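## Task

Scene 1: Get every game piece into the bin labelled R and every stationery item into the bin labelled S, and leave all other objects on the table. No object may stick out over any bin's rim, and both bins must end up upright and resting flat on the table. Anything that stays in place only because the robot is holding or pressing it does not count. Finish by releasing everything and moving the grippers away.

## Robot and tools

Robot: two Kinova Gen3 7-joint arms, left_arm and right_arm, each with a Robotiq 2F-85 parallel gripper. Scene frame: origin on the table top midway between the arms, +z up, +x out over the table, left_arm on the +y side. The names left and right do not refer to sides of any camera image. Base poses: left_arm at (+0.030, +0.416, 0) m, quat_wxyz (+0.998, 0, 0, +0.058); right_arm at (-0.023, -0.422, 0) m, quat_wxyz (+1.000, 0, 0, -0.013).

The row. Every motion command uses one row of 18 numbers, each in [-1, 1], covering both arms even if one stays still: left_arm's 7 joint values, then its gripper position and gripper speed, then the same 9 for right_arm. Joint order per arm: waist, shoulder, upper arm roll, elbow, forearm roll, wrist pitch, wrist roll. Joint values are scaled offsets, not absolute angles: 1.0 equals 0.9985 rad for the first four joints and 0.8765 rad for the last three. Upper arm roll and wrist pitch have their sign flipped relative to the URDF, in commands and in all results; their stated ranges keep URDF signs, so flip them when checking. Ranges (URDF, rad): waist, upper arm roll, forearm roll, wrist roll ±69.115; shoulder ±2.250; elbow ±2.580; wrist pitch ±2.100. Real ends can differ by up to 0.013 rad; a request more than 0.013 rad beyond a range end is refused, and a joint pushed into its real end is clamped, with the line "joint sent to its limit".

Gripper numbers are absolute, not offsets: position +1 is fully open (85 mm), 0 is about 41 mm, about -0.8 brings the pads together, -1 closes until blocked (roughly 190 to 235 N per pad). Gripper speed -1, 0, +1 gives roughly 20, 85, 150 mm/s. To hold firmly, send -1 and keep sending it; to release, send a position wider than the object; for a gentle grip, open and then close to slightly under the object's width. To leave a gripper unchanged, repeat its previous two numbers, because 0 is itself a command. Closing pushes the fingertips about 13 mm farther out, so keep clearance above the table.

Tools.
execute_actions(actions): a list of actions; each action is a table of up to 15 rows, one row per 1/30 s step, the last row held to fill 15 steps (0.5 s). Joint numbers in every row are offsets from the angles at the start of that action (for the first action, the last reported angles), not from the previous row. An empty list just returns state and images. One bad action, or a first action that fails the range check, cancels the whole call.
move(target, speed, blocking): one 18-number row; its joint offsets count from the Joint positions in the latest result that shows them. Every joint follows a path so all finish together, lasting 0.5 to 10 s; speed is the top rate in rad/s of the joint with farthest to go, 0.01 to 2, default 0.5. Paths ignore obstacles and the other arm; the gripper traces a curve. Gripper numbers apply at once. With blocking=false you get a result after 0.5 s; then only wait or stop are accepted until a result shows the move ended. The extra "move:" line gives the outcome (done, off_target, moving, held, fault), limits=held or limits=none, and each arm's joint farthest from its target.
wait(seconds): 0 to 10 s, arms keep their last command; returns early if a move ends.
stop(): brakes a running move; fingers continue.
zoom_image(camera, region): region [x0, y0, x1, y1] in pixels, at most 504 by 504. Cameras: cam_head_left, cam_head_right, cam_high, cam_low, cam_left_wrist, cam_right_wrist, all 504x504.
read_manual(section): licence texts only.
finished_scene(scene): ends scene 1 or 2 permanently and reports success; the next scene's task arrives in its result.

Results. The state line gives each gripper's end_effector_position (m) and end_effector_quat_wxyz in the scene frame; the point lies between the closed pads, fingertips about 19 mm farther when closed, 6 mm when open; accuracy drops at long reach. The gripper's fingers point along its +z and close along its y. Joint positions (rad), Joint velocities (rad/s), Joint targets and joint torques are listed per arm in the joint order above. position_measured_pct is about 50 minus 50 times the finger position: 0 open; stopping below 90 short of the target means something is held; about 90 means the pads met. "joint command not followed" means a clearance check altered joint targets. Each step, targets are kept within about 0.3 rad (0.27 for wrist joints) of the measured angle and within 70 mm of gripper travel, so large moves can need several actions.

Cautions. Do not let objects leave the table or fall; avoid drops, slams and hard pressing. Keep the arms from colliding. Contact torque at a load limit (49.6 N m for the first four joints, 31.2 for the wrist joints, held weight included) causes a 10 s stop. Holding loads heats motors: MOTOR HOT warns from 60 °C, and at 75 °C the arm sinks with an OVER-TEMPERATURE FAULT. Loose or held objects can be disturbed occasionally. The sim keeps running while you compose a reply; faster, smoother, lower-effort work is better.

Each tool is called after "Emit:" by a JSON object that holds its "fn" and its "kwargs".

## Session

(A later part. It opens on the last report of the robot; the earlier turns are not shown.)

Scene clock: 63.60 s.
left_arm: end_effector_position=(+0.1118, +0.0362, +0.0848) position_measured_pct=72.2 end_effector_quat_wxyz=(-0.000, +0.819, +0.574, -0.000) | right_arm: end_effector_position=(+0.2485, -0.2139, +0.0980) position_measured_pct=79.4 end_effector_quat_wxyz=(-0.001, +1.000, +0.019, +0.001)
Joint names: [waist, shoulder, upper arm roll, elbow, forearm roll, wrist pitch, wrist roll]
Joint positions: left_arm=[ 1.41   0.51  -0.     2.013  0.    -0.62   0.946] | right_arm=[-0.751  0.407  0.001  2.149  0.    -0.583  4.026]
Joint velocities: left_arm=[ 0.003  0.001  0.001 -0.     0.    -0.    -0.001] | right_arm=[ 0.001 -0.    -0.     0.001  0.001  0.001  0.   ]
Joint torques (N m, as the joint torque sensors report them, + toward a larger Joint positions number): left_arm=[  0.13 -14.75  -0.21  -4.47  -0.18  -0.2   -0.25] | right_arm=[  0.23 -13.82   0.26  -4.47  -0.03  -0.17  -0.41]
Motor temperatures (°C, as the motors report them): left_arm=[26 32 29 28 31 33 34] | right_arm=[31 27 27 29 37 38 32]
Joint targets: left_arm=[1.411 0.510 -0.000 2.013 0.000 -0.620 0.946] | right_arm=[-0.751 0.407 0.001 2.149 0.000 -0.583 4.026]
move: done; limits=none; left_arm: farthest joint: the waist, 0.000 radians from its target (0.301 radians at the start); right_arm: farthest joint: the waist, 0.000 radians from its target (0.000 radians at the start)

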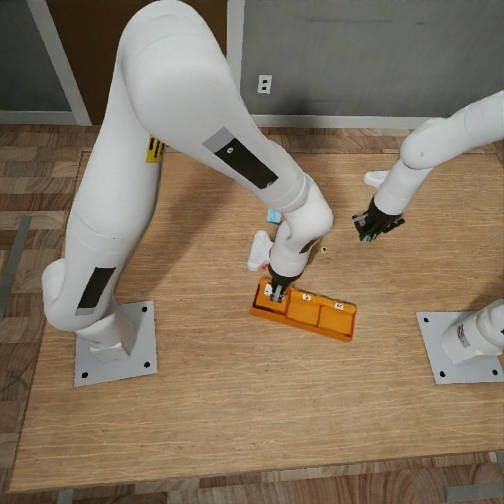

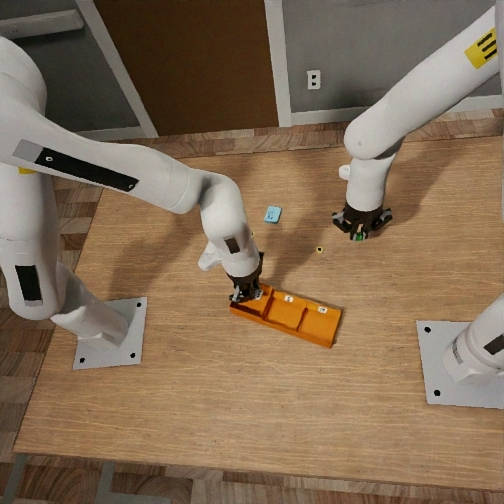

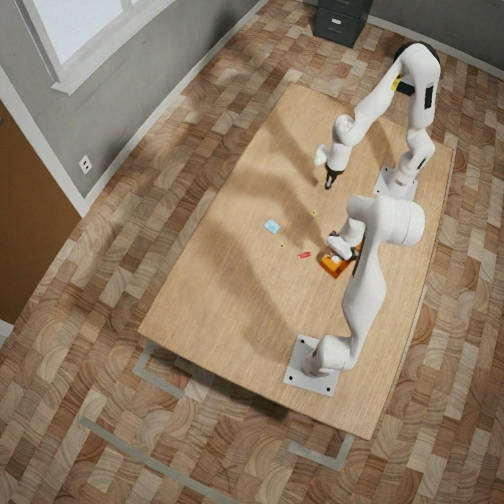

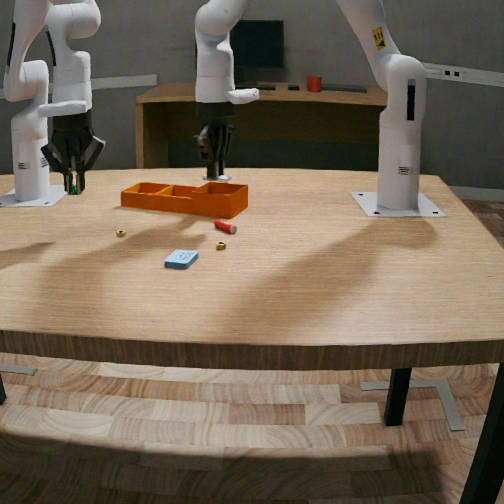

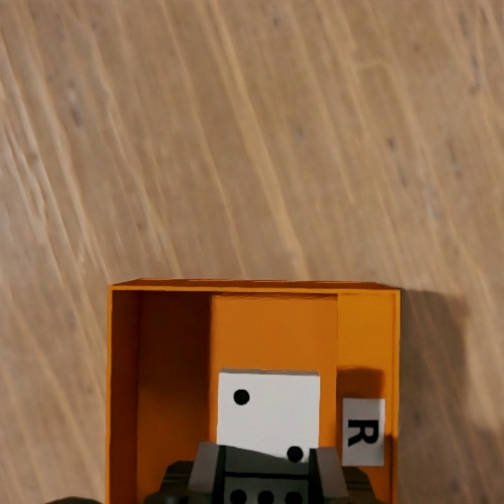

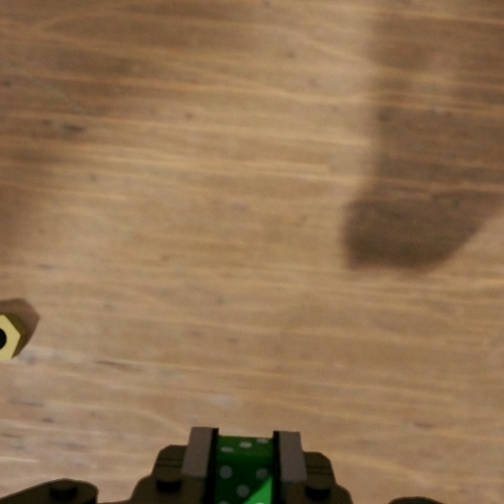

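Emit:
{"fn": "execute_actions", "kwargs": {"actions": [[[0.014,0.02,0,0.05,0,0.08,0.015,-1,0,0,0,0,0,0,0,0,-1,0]],[[0,0.04,0,0.014,0,0.062,0,-1,0,0,0,0,0,0,0,0,-1,0]],[[0,0.04,0,0.012,0,0.06,0,-1,0,0,0,0,0,0,0,0,-1,0]]]}}

Scene clock: 70.30 s.
left_arm: end_effector_position=(+0.1036, +0.0461, +0.0348) position_measured_pct=72.2 end_effector_quat_wxyz=(+0.001, +0.819, +0.573, -0.000) | right_arm: end_effector_position=(+0.2485, -0.2139, +0.0980) position_measured_pct=79.4 end_effector_quat_wxyz=(-0.001, +1.000, +0.019, +0.001)
Joint names: [waist, shoulder, upper arm roll, elbow, forearm roll, wrist pitch, wrist roll]
Joint positions: left_arm=[ 1.424  0.609 -0.     2.089  0.    -0.443  0.959] | right_arm=[-0.751  0.407  0.001  2.149  0.    -0.583  4.026]
Joint velocities: left_arm=[ 0.001  0.003  0.     0.001  0.001 -0.     0.   ] | right_arm=[ 0.     0.001 -0.    -0.001 -0.    -0.     0.   ]
Joint torques (N m, as the joint torque sensors report them, + toward a larger Joint positions number): left_arm=[  0.12 -15.55  -0.34  -3.29  -0.16  -0.21  -0.31] | right_arm=[ -0.07 -13.87   0.02  -4.57  -0.03  -0.08  -0.41]
Motor temperatures (°C, as the motors report them): left_arm=[26 33 29 28 31 33 34] | right_arm=[31 27 27 29 37 38 32]
Joint targets: left_arm=[1.424 0.609 -0.000 2.089 0.000 -0.443 0.959] | right_arm=[-0.751 0.407 0.001 2.149 0.000 -0.583 4.026]

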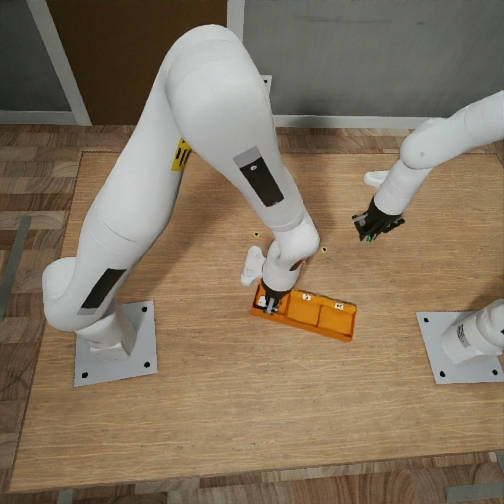

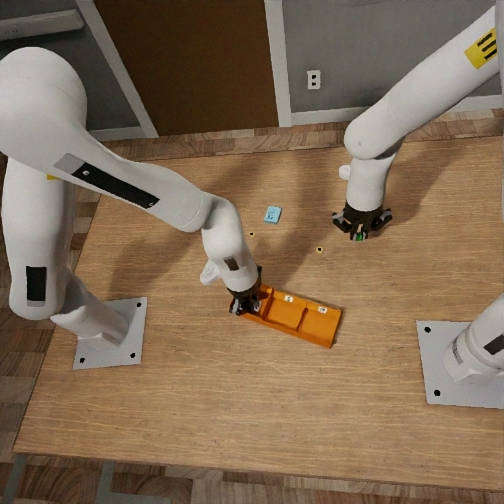

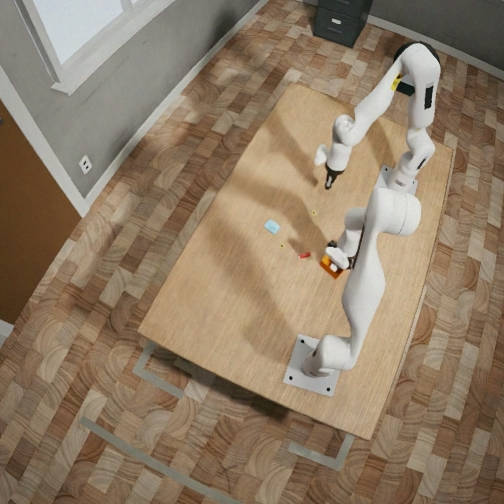

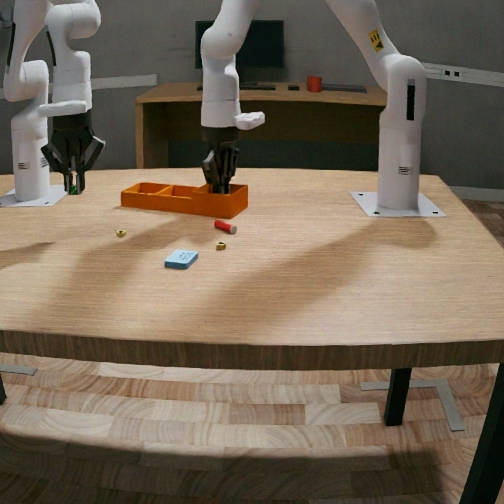

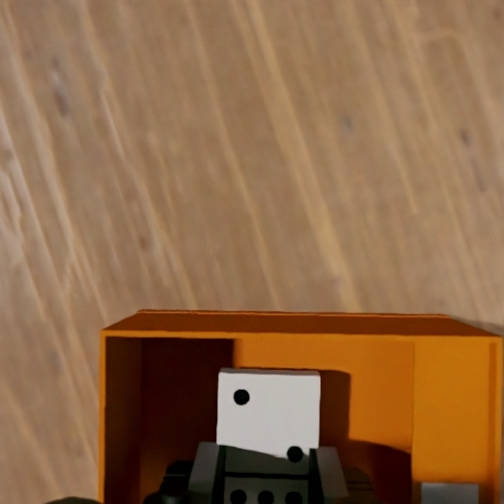

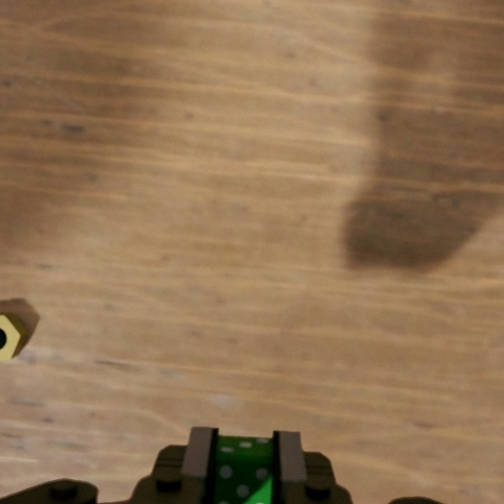

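Emit:
{"fn": "execute_actions", "kwargs": {"actions": [[[0,0.015,0,0.004,0,0.02,0,-1,0,0,0,0,0,0,0,0,-1,0]],[[0,0,0,0,0,0,0,-0.2,-0.5,0,0,0,0,0,0,-0.2,-1,0]],[[0,-0.15,0,-0.055,0,-0.23,0,-0.2,0,0,0,0,0,0,0,-0.3,-1,0]],[[-0.25,0,0,-0.05,0,-0.05,0.4,-0.2,0,0,0,0,0,0,0,-0.3,-1,0]],[[-0.25,0,0,-0.05,0,-0.05,0.4,0.6,0,-0.2,0,0,0,0,0,-0.3,-1,0]]]}}

Scene clock: 81.20 s.
left_arm: end_effector_position=(+0.2889, +0.1018, +0.1126) position_measured_pct=23.8 end_effector_quat_wxyz=(+0.007, +0.360, +0.933, -0.002) | right_arm: end_effector_position=(+0.2030, -0.1651, +0.0980) position_measured_pct=79.4 end_effector_quat_wxyz=(-0.001, +0.934, -0.357, +0.000)
Joint names: [waist, shoulder, upper arm roll, elbow, forearm roll, wrist pitch, wrist roll]
Joint positions: left_arm=[ 0.94   0.476  0.003  1.938 -0.001 -0.714  1.657] | right_arm=[-0.946  0.407  0.001  2.149 -0.    -0.583  3.062]
Joint velocities: left_arm=[-0.042  0.    -0.026 -0.004  0.012 -0.008  0.05 ] | right_arm=[-0.04   0.001 -0.008  0.003  0.001  0.001 -0.003]
Joint torques (N m, as the joint torque sensors report them, + toward a larger Joint positions number): left_arm=[  0.83 -15.24  -0.59  -4.98  -0.36  -0.15   0.03] | right_arm=[  0.19 -13.8    0.09  -4.22   0.17  -0.09  -0.45]
Motor temperatures (°C, as the motors report them): left_arm=[26 33 29 28 31 33 34] | right_arm=[31 27 27 29 37 38 32]
Joint targets: left_arm=[0.933 0.476 0.001 1.938 -0.001 -0.714 1.658] | right_arm=[-0.951 0.407 0.001 2.149 0.000 -0.583 3.062]

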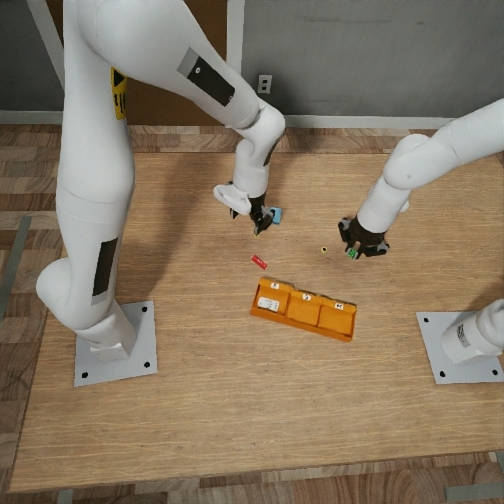

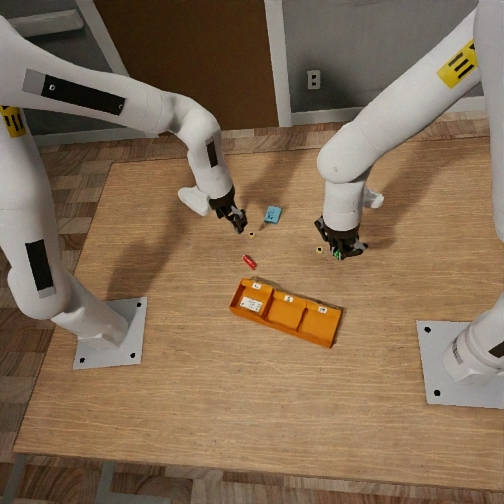

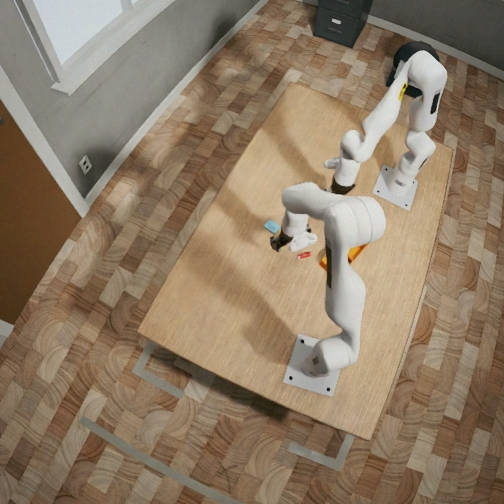

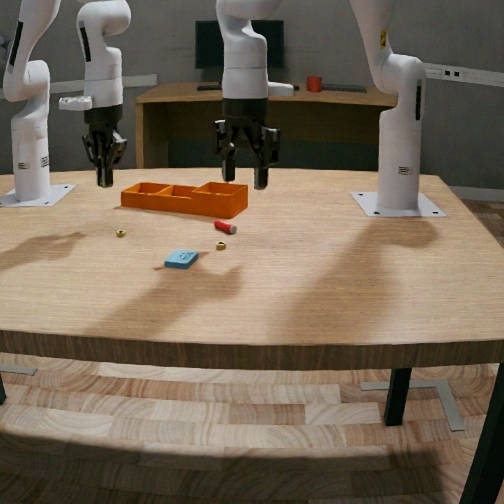

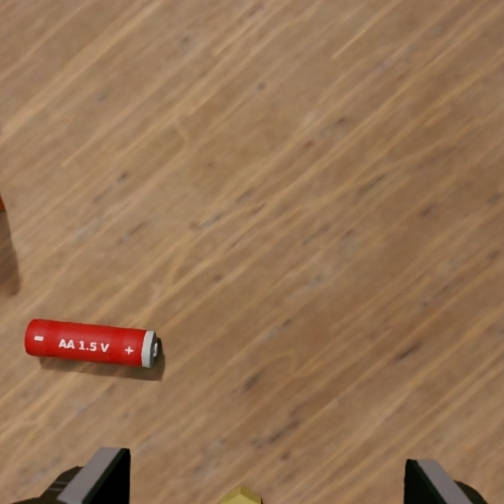

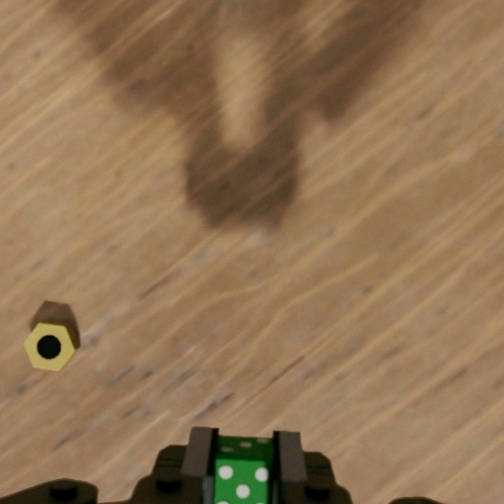

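Emit:
{"fn": "move", "kwargs": {"target": [-0.004,0.281,0,-0.438,0,-0.194,0.551,0.6,0,-0.431,0.232,0,-0.436,0,-0.235,-0.06,-1,0]}}

Scene clock: 85.07 s.
left_arm: end_effector_position=(+0.3763, +0.0109, +0.0802) position_measured_pct=19.8 end_effector_quat_wxyz=(+0.001, +0.125, +0.992, +0.001) | right_arm: end_effector_position=(+0.1045, +0.0357, +0.0900) position_measured_pct=79.4 end_effector_quat_wxyz=(-0.000, +0.984, -0.175, -0.000)
Joint names: [waist, shoulder, upper arm roll, elbow, forearm roll, wrist pitch, wrist roll]
Joint positions: left_arm=[ 0.936  0.757  0.003  1.501 -0.001 -0.884  2.14 ] | right_arm=[-1.376  0.639  0.001  1.713 -0.    -0.789  3.01 ]
Joint velocities: left_arm=[ 0.001  0.003 -0.001 -0.    -0.    -0.    -0.   ] | right_arm=[-0.003  0.001 -0.     0.     0.    -0.    -0.   ]
Joint torques (N m, as the joint torque sensors report them, + toward a larger Joint positions number): left_arm=[  0.23 -21.05  -0.45  -6.39  -0.17  -0.3   -0.27] | right_arm=[  0.17 -19.57   0.12  -5.89   0.02  -0.19  -0.46]
Motor temperatures (°C, as the motors report them): left_arm=[26 33 29 28 31 33 34] | right_arm=[31 27 27 29 37 38 32]
Joint targets: left_arm=[0.936 0.757 0.003 1.501 -0.001 -0.884 2.140] | right_arm=[-1.376 0.639 0.001 1.713 -0.000 -0.789 3.010]
move: done; limits=none; left_arm: farthest joint: the waist, 0.000 radians from its target (0.003 radians at the start); right_arm: farthest joint: the waist, 0.000 radians from its target (0.426 radians at the start)

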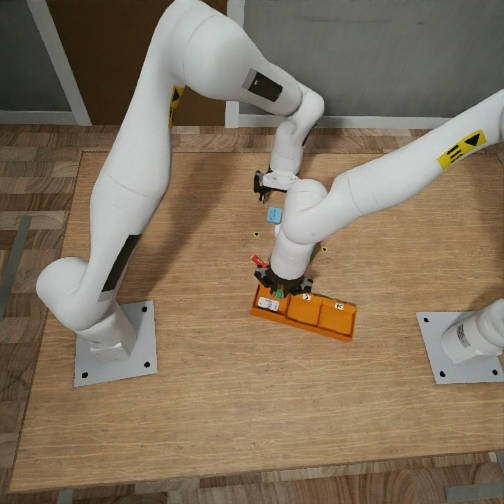

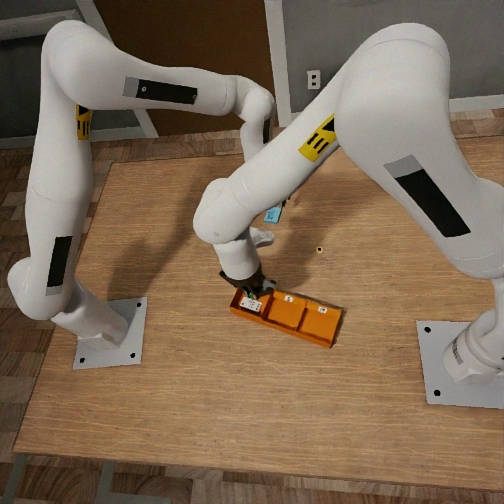

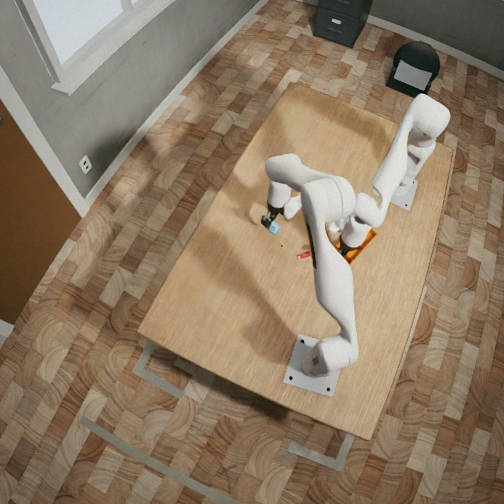

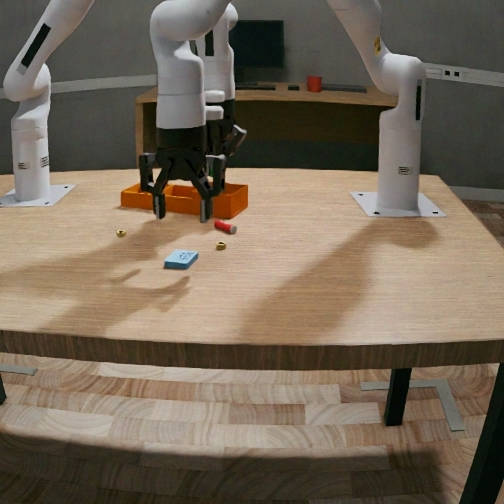

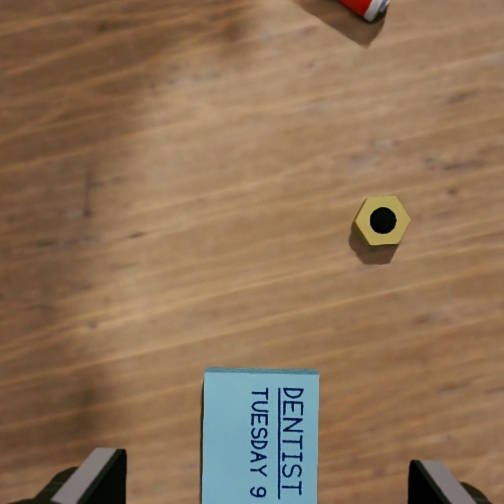

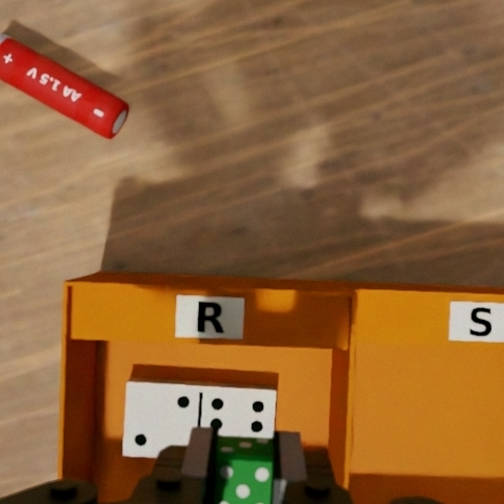

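Emit:
{"fn": "move", "kwargs": {"target": [0,0.094,0,0.034,0,0.146,0,0.6,0,-0.012,0.105,0,-0.001,0,0.118,0,-1,0], "speed": 0.2}}

Scene clock: 89.07 s.
left_arm: end_effector_position=(+0.3764, +0.0109, +0.0225) position_measured_pct=19.8 end_effector_quat_wxyz=(+0.001, +0.125, +0.992, +0.001) | right_arm: end_effector_position=(+0.1010, +0.0468, +0.0401) position_measured_pct=79.4 end_effector_quat_wxyz=(-0.000, +0.986, -0.170, -0.000)
Joint names: [waist, shoulder, upper arm roll, elbow, forearm roll, wrist pitch, wrist roll]
Joint positions: left_arm=[ 0.936  0.85   0.003  1.535 -0.001 -0.756  2.14 ] | right_arm=[-1.388  0.743  0.001  1.712 -0.    -0.686  3.01 ]
Joint velocities: left_arm=[ 0.002  0.002  0.     0.     0.001 -0.    -0.001] | right_arm=[ 0.     0.004 -0.     0.002  0.001  0.001 -0.   ]
Joint torques (N m, as the joint torque sensors report them, + toward a larger Joint positions number): left_arm=[  0.1  -21.36  -0.39  -5.49  -0.08  -0.18  -0.26] | right_arm=[ -0.05 -20.89   0.04  -5.21  -0.02  -0.21  -0.36]
Motor temperatures (°C, as the motors report them): left_arm=[26 33 29 28 31 33 34] | right_arm=[31 27 27 29 37 38 32]
Joint targets: left_arm=[0.936 0.851 0.003 1.535 -0.001 -0.756 2.140] | right_arm=[-1.388 0.743 0.001 1.712 -0.000 -0.686 3.010]
move: done; limits=none; left_arm: farthest joint: the waist, 0.000 radians from its target (0.000 radians at the start); right_arm: farthest joint: the shoulder, 0.001 radians from its target (0.105 radians at the start)

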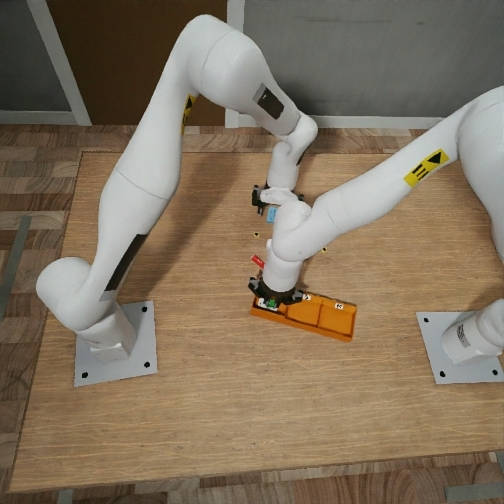

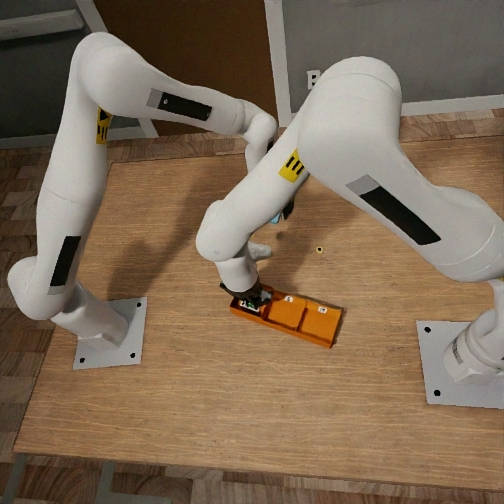

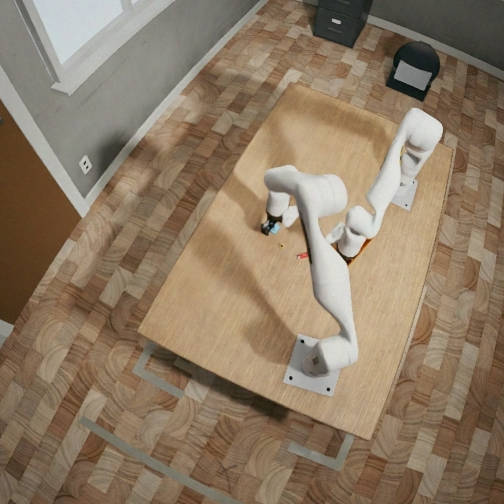

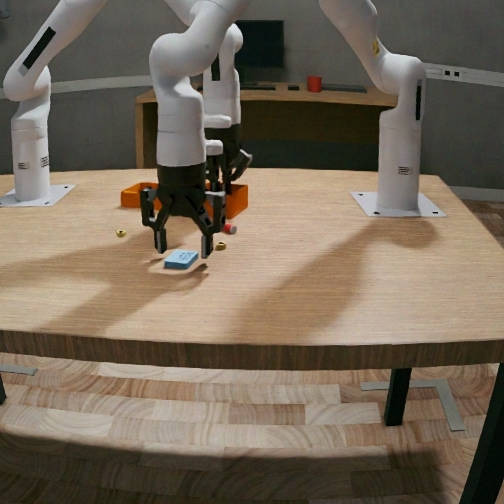

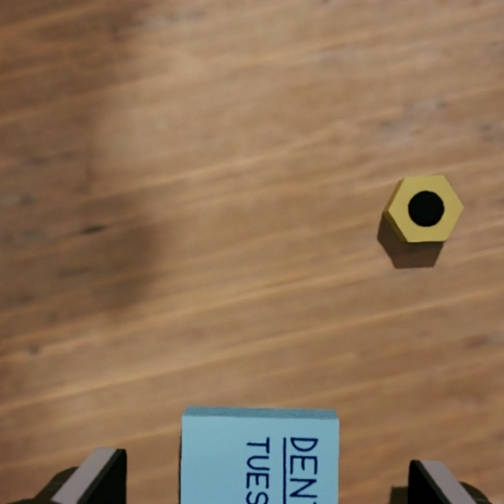

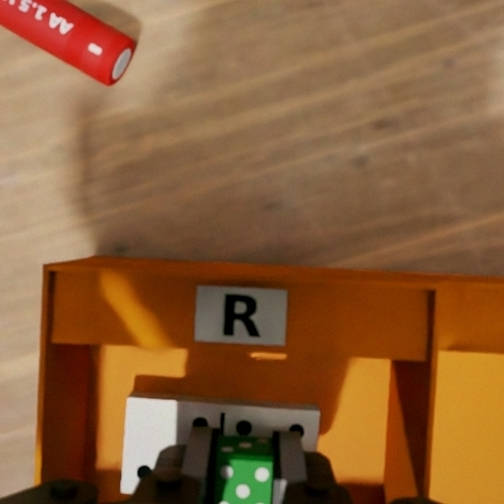

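Emit:
{"fn": "execute_actions", "kwargs": {"actions": [[[0,0.008,0,0,0,0.009,0,0.4,0,0,0.01,0,0.002,0,0.014,0,-1,0]],[[0,0,0,0,0,0,0,-1,0,0,0,0,0,0,0,0,-0.3,-0.5]],[[0,0,0,0,0,0,0,-1,0,0,-0.13,0,-0.04,0,-0.19,0,-0.3,0]],[[0,-0.11,0,-0.04,0,-0.17,0,-1,0,0,-0.3,0,0.2,0,-0.1,0,-0.3,0]],[[0,-0.04,0,0.04,0,0,0,-1,0,0,-0.35,0,0.25,0,-0.1,0,-0.3,0]],[[0,0,0,0,0,0,0,-1,0,0.4,-0.2,0,0.1,0,0,0,-0.3,0]]]}}

Scene clock: 97.73 s.
left_arm: end_effector_position=(+0.3681, +0.0195, +0.0974) position_measured_pct=58.3 end_effector_quat_wxyz=(+0.002, +0.125, +0.992, +0.000) | right_arm: end_effector_position=(+0.1280, -0.2350, +0.2522) position_measured_pct=65.1 end_effector_quat_wxyz=(-0.052, +0.936, -0.347, +0.012)
Joint names: [waist, shoulder, upper arm roll, elbow, forearm roll, wrist pitch, wrist roll]
Joint positions: left_arm=[ 0.936  0.708  0.003  1.534 -0.001 -0.897  2.14 ] | right_arm=[-1.02  -0.185 -0.     2.206  0.    -1.013  3.009]
Joint velocities: left_arm=[-0.001  0.001  0.    -0.     0.    -0.    -0.   ] | right_arm=[ 0.43  -0.142 -0.001  0.072  0.001  0.001 -0.   ]
Joint torques (N m, as the joint torque sensors report them, + toward a larger Joint positions number): left_arm=[  0.27 -20.29  -0.37  -6.5   -0.09  -0.19  -0.29] | right_arm=[-0.59 -4.03  1.28 -7.87 -0.22  0.24 -0.33]
Motor temperatures (°C, as the motors report them): left_arm=[26 33 29 28 31 33 34] | right_arm=[31 27 27 29 37 38 32]
Joint targets: left_arm=[0.936 0.708 0.003 1.534 -0.001 -0.897 2.140] | right_arm=[-0.988 -0.196 0.001 2.210 -0.000 -1.013 3.009]

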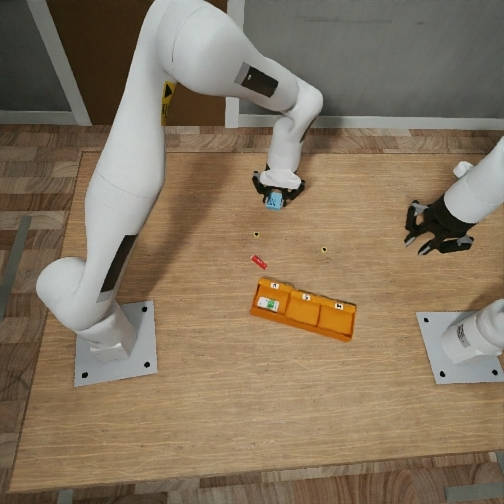

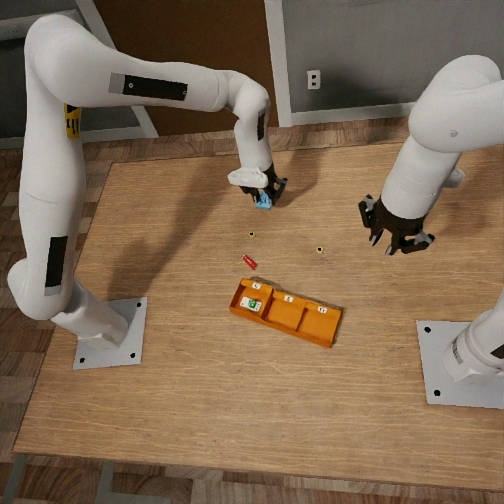

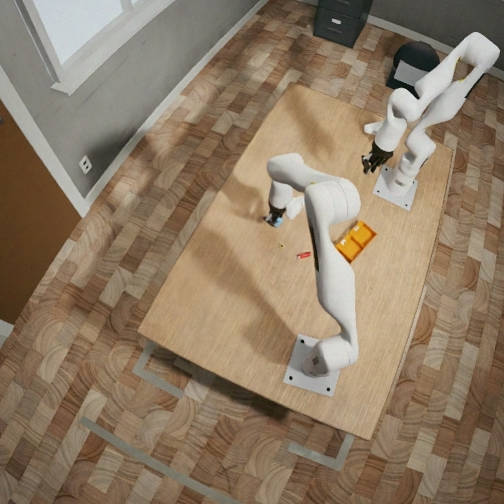

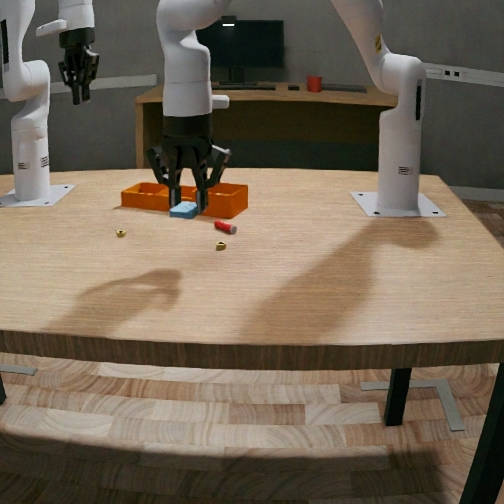

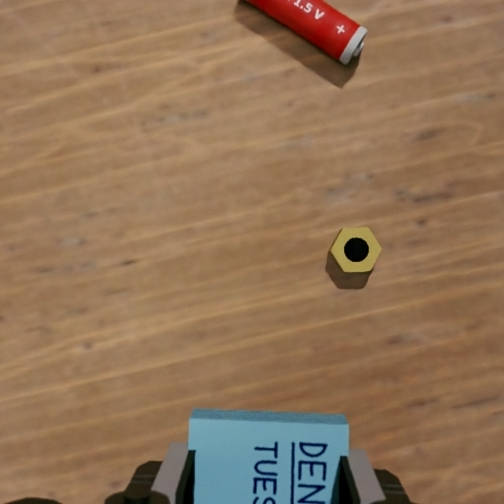

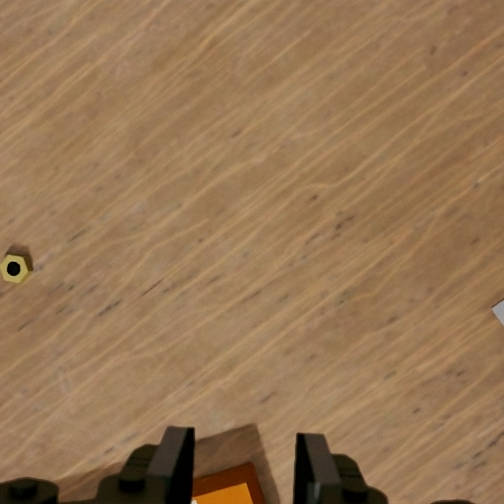

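Emit:
{"fn": "move", "kwargs": {"target": [0.612,-0.086,0,0.285,0,0.225,0.605,-1,0,0.5,0,0,0,0,0,0,-0.3,0], "speed": 0.6}}

Emit:
{"fn": "move", "kwargs": {"target": [0,0.04,0,0.013,0,0.06,0,-1,0,0,0,0,0,0,0,0,-0.3,0], "speed": 0.2}}

Emit:
{"fn": "zoom_image", "kwargs": {"camera": "cam_head_right", "region": [210,240,360,370]}}

Scene clock: 105.13 s.
left_arm: end_effector_position=(+0.0695, -0.0311, +0.0750) position_measured_pct=58.3 end_effector_quat_wxyz=(+0.001, +0.165, +0.986, +0.000) | right_arm: end_effector_position=(+0.1989, -0.3302, +0.2522) position_measured_pct=65.1 end_effector_quat_wxyz=(-0.048, +0.822, -0.567, +0.025)
Joint names: [waist, shoulder, upper arm roll, elbow, forearm roll, wrist pitch, wrist roll]
Joint positions: left_arm=[ 1.547  0.623  0.003  1.819 -0.001 -0.7    2.67 ] | right_arm=[-0.521 -0.185 -0.     2.206  0.    -1.013  3.009]
Joint velocities: left_arm=[ 0.002 -0.003 -0.002  0.     0.001 -0.001 -0.002] | right_arm=[ 0.003 -0.     0.    -0.    -0.     0.    -0.   ]
Joint torques (N m, as the joint torque sensors report them, + toward a larger Joint positions number): left_arm=[  0.14 -17.96  -0.38  -5.21  -0.19  -0.18  -0.24] | right_arm=[ 0.09 -5.03  0.42 -7.83  0.    0.14 -0.35]
Motor temperatures (°C, as the motors report them): left_arm=[26 33 29 28 31 33 34] | right_arm=[31 27 27 29 37 38 32]
Joint targets: left_arm=[1.547 0.623 0.003 1.819 -0.001 -0.700 2.670] | right_arm=[-0.521 -0.185 -0.000 2.206 0.000 -1.013 3.009]
move: done; limits=none; left_arm: farthest joint: the waist, 0.000 radians from its target (0.611 radians at the start); right_arm: farthest joint: the waist, 0.001 radians from its target (0.467 radians at the start)

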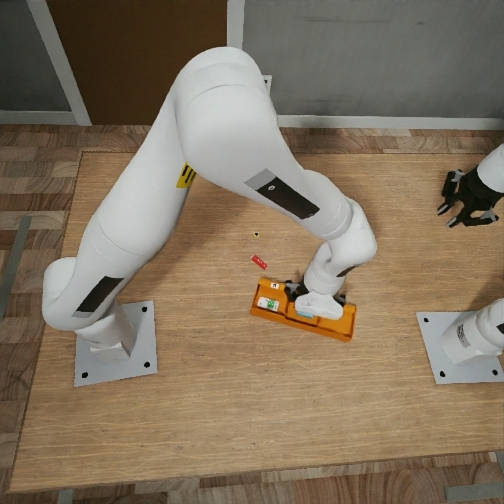

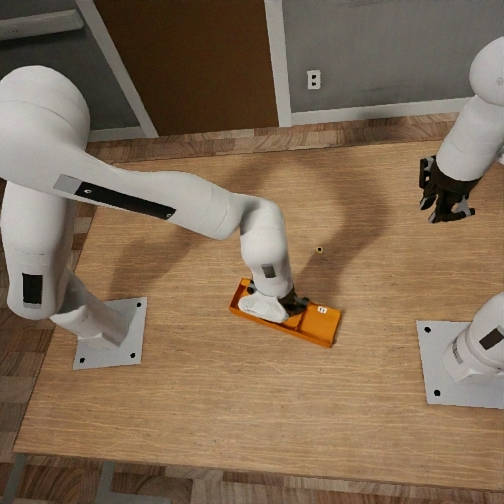

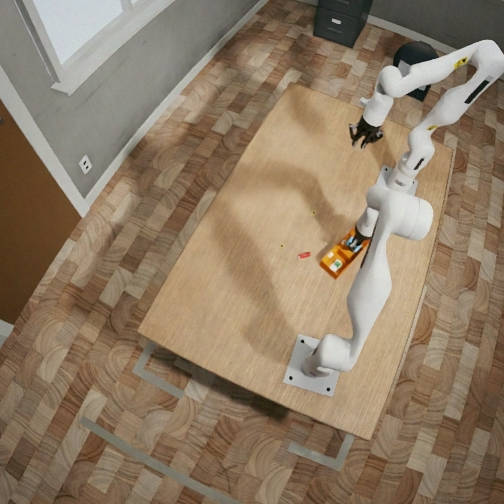

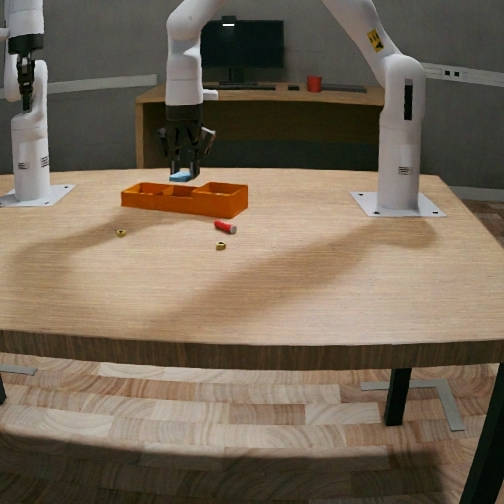

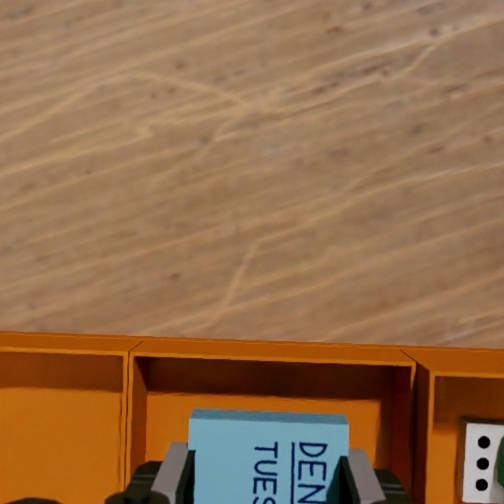

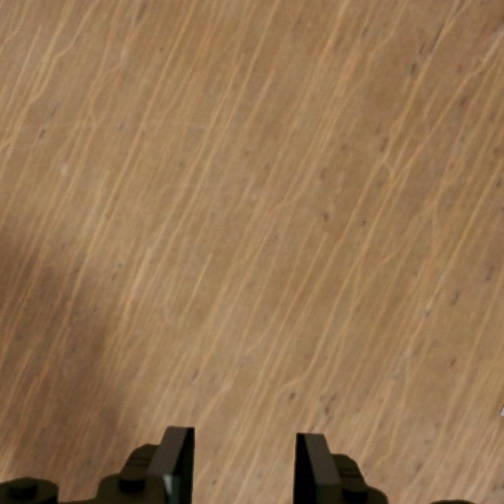

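Scene clock: 105.90 s.
left_arm: end_effector_position=(+0.0695, -0.0315, +0.0546) position_measured_pct=58.3 end_effector_quat_wxyz=(+0.001, +0.165, +0.986, +0.000) | right_arm: end_effector_position=(+0.1989, -0.3302, +0.2522) position_measured_pct=65.1 end_effector_quat_wxyz=(-0.048, +0.822, -0.567, +0.025)
Joint names: [waist, shoulder, upper arm roll, elbow, forearm roll, wrist pitch, wrist roll]
Joint positions: left_arm=[ 1.547  0.662  0.003  1.832 -0.001 -0.648  2.67 ] | right_arm=[-0.521 -0.185 -0.     2.206  0.    -1.013  3.009]
Joint velocities: left_arm=[-0.     0.003  0.001  0.    -0.001  0.001  0.001] | right_arm=[-0.    -0.001 -0.    -0.    -0.001 -0.001 -0.   ]
Joint torques (N m, as the joint torque sensors report them, + toward a larger Joint positions number): left_arm=[  0.1  -18.13  -0.2   -5.01  -0.14  -0.4   -0.29] | right_arm=[ 0.05 -5.21  0.22 -7.91 -0.02  0.11 -0.34]
Motor temperatures (°C, as the motors report them): left_arm=[26 33 29 28 31 33 34] | right_arm=[31 27 27 29 37 38 32]
Joint targets: left_arm=[1.547 0.663 0.003 1.832 -0.001 -0.648 2.670] | right_arm=[-0.521 -0.185 -0.000 2.206 0.000 -1.013 3.009]
move: done; limits=none; left_arm: farthest joint: the shoulder, 0.001 radians from its target (0.040 radians at the start); right_arm: farthest joint: the waist, 0.000 radians from its target (0.000 radians at the start)

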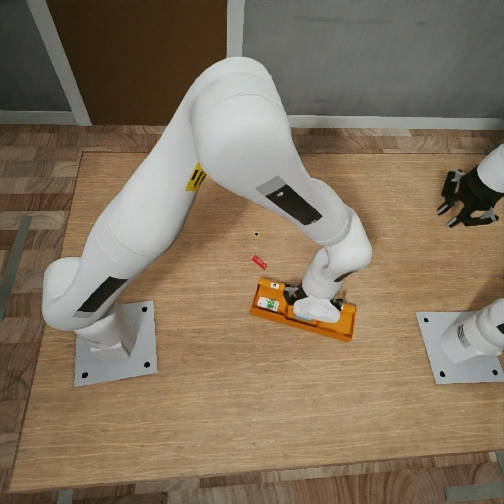

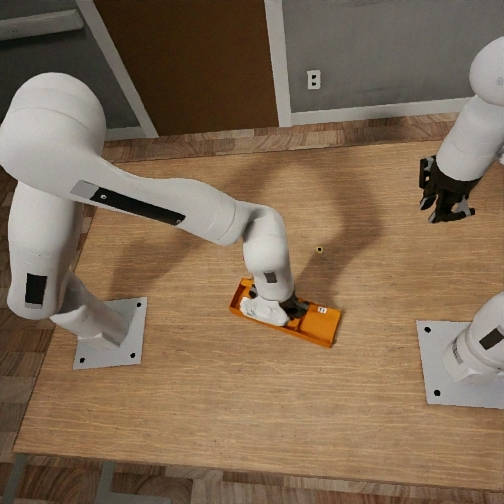

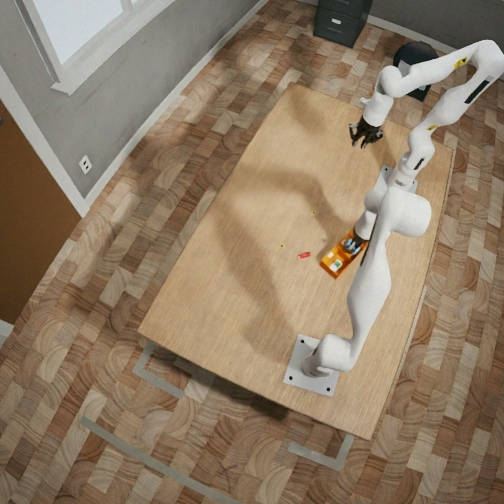

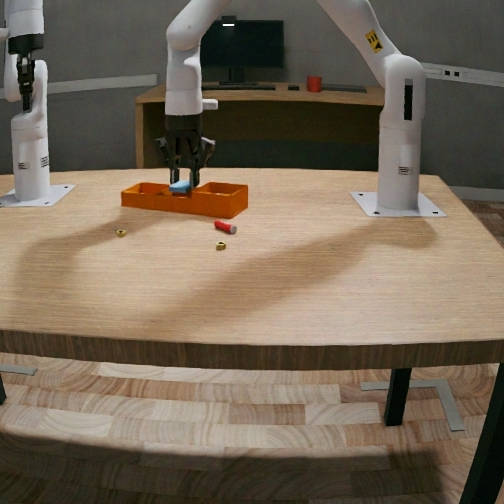

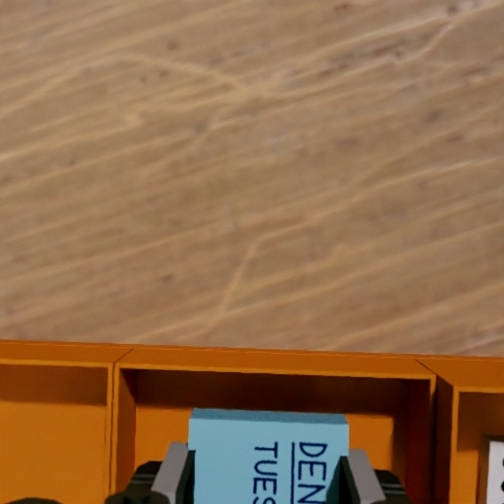

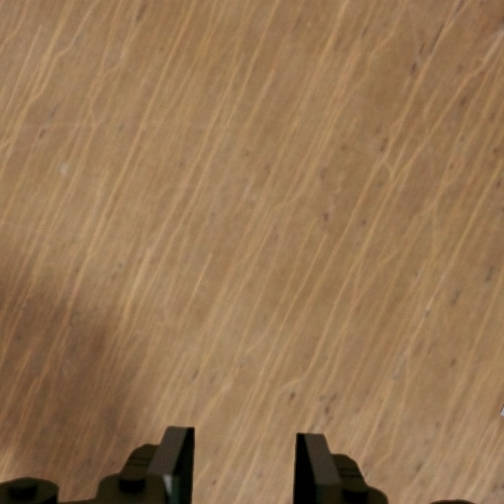

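Region (210, 240, 360, 370) of cam_head_right's 504x504 image, scaled by 3.360, with more detail than that image has; it fills the top 437 rows of this view, and the rest is white.

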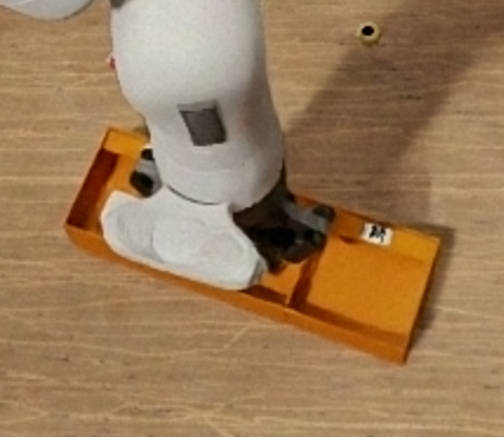

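Clearance about 6 mm; good.

Emit:
{"fn": "execute_actions", "kwargs": {"actions": [[[0,0.028,0,0.009,0,0.042,0,-1,0,0,0,0,0,0,0,0,-0.3,0]],[[0,0.028,0,0.008,0,0.041,0,-1,0,0,0,0,0,0,0,0,-0.3,0]],[[0,0,0,0,0,0,0,0.1,-0.5,0,0,0,0,0,0,0,-0.3,0]],[[0,-0.13,0,-0.04,0,-0.19,0,0.1,0,0,0,0,0,0,0,0,-0.3,0]],[[-0.2,-0.3,0,0,0,-0.3,0,0.1,0,0,0,0,0,0,0,0,-0.3,0]],[[-0.3,0,0,0,0,0,0,0.1,0,0,0,0,0,0,0,0,-0.3,0]]]}}

Scene clock: 113.47 s.
left_arm: end_effector_position=(+0.2481, +0.0715, +0.2117) position_measured_pct=45.2 end_effector_quat_wxyz=(+0.010, -0.075, +0.997, -0.013) | right_arm: end_effector_position=(+0.1989, -0.3302, +0.2522) position_measured_pct=65.1 end_effector_quat_wxyz=(-0.048, +0.822, -0.567, +0.025)
Joint names: [waist, shoulder, upper arm roll, elbow, forearm roll, wrist pitch, wrist roll]
Joint positions: left_arm=[ 1.069  0.308  0.006  1.808 -0.003 -0.992  2.67 ] | right_arm=[-0.521 -0.185 -0.     2.206  0.    -1.013  3.009]
Joint velocities: left_arm=[-0.056 -0.    -0.005  0.002  0.003  0.001 -0.   ] | right_arm=[ 0.    -0.001 -0.    -0.    -0.001 -0.     0.   ]
Joint torques (N m, as the joint torque sensors report them, + toward a larger Joint positions number): left_arm=[  2.14 -14.18  -2.17  -6.88   0.05  -0.17  -0.17] | right_arm=[ 0.02 -5.09  0.45 -7.82  0.13  0.15 -0.41]
Motor temperatures (°C, as the motors report them): left_arm=[26 33 29 28 31 33 34] | right_arm=[31 27 27 29 37 38 32]
Joint targets: left_arm=[1.060 0.308 0.004 1.808 -0.002 -0.992 2.670] | right_arm=[-0.521 -0.185 -0.000 2.206 0.000 -1.013 3.009]

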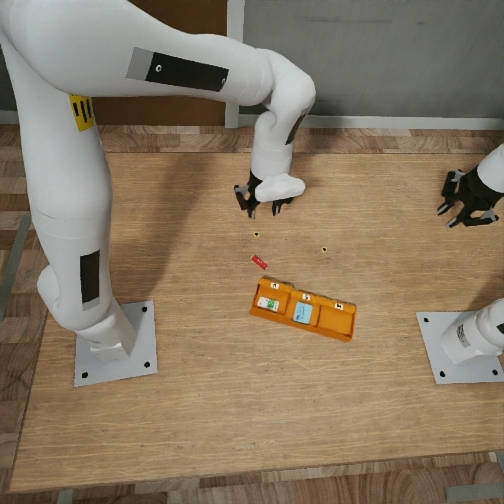

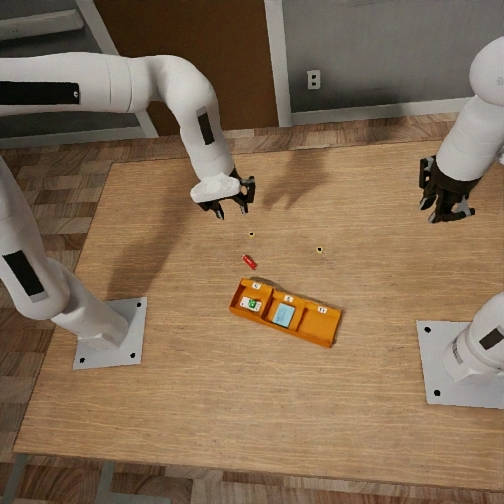

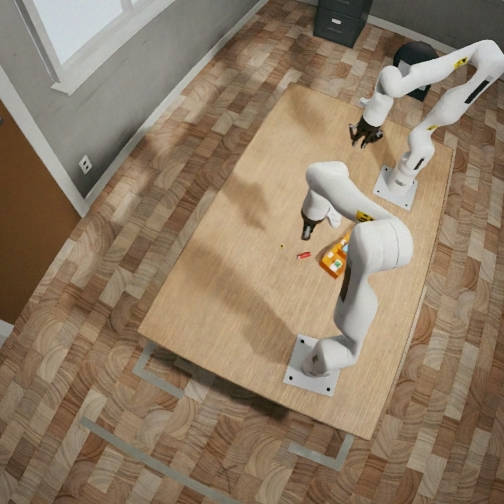

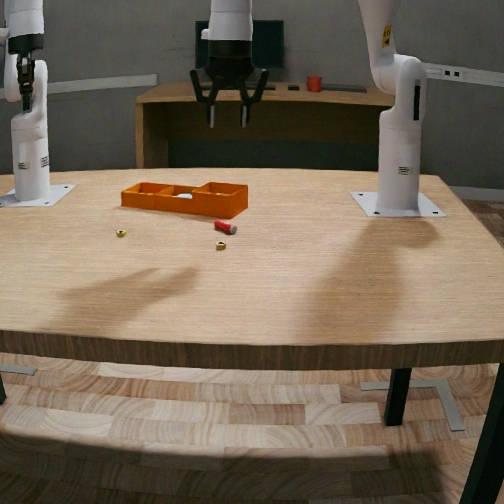

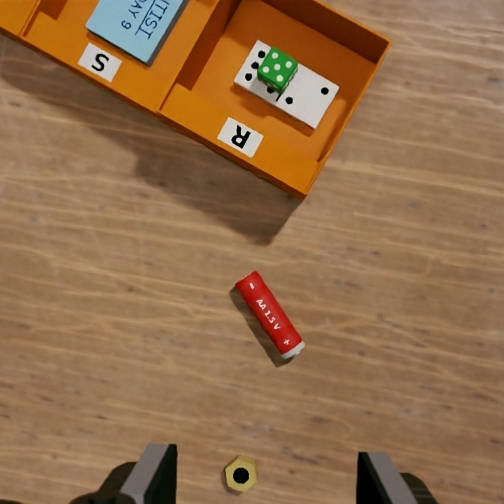

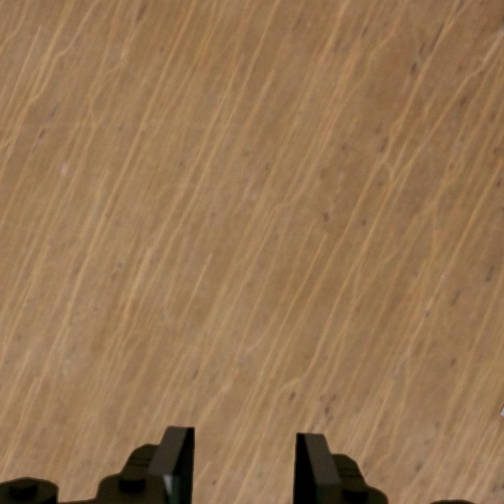

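Emit:
{"fn": "finished_scene", "kwargs": {"scene": 1}}

The scene is finished: the task was done.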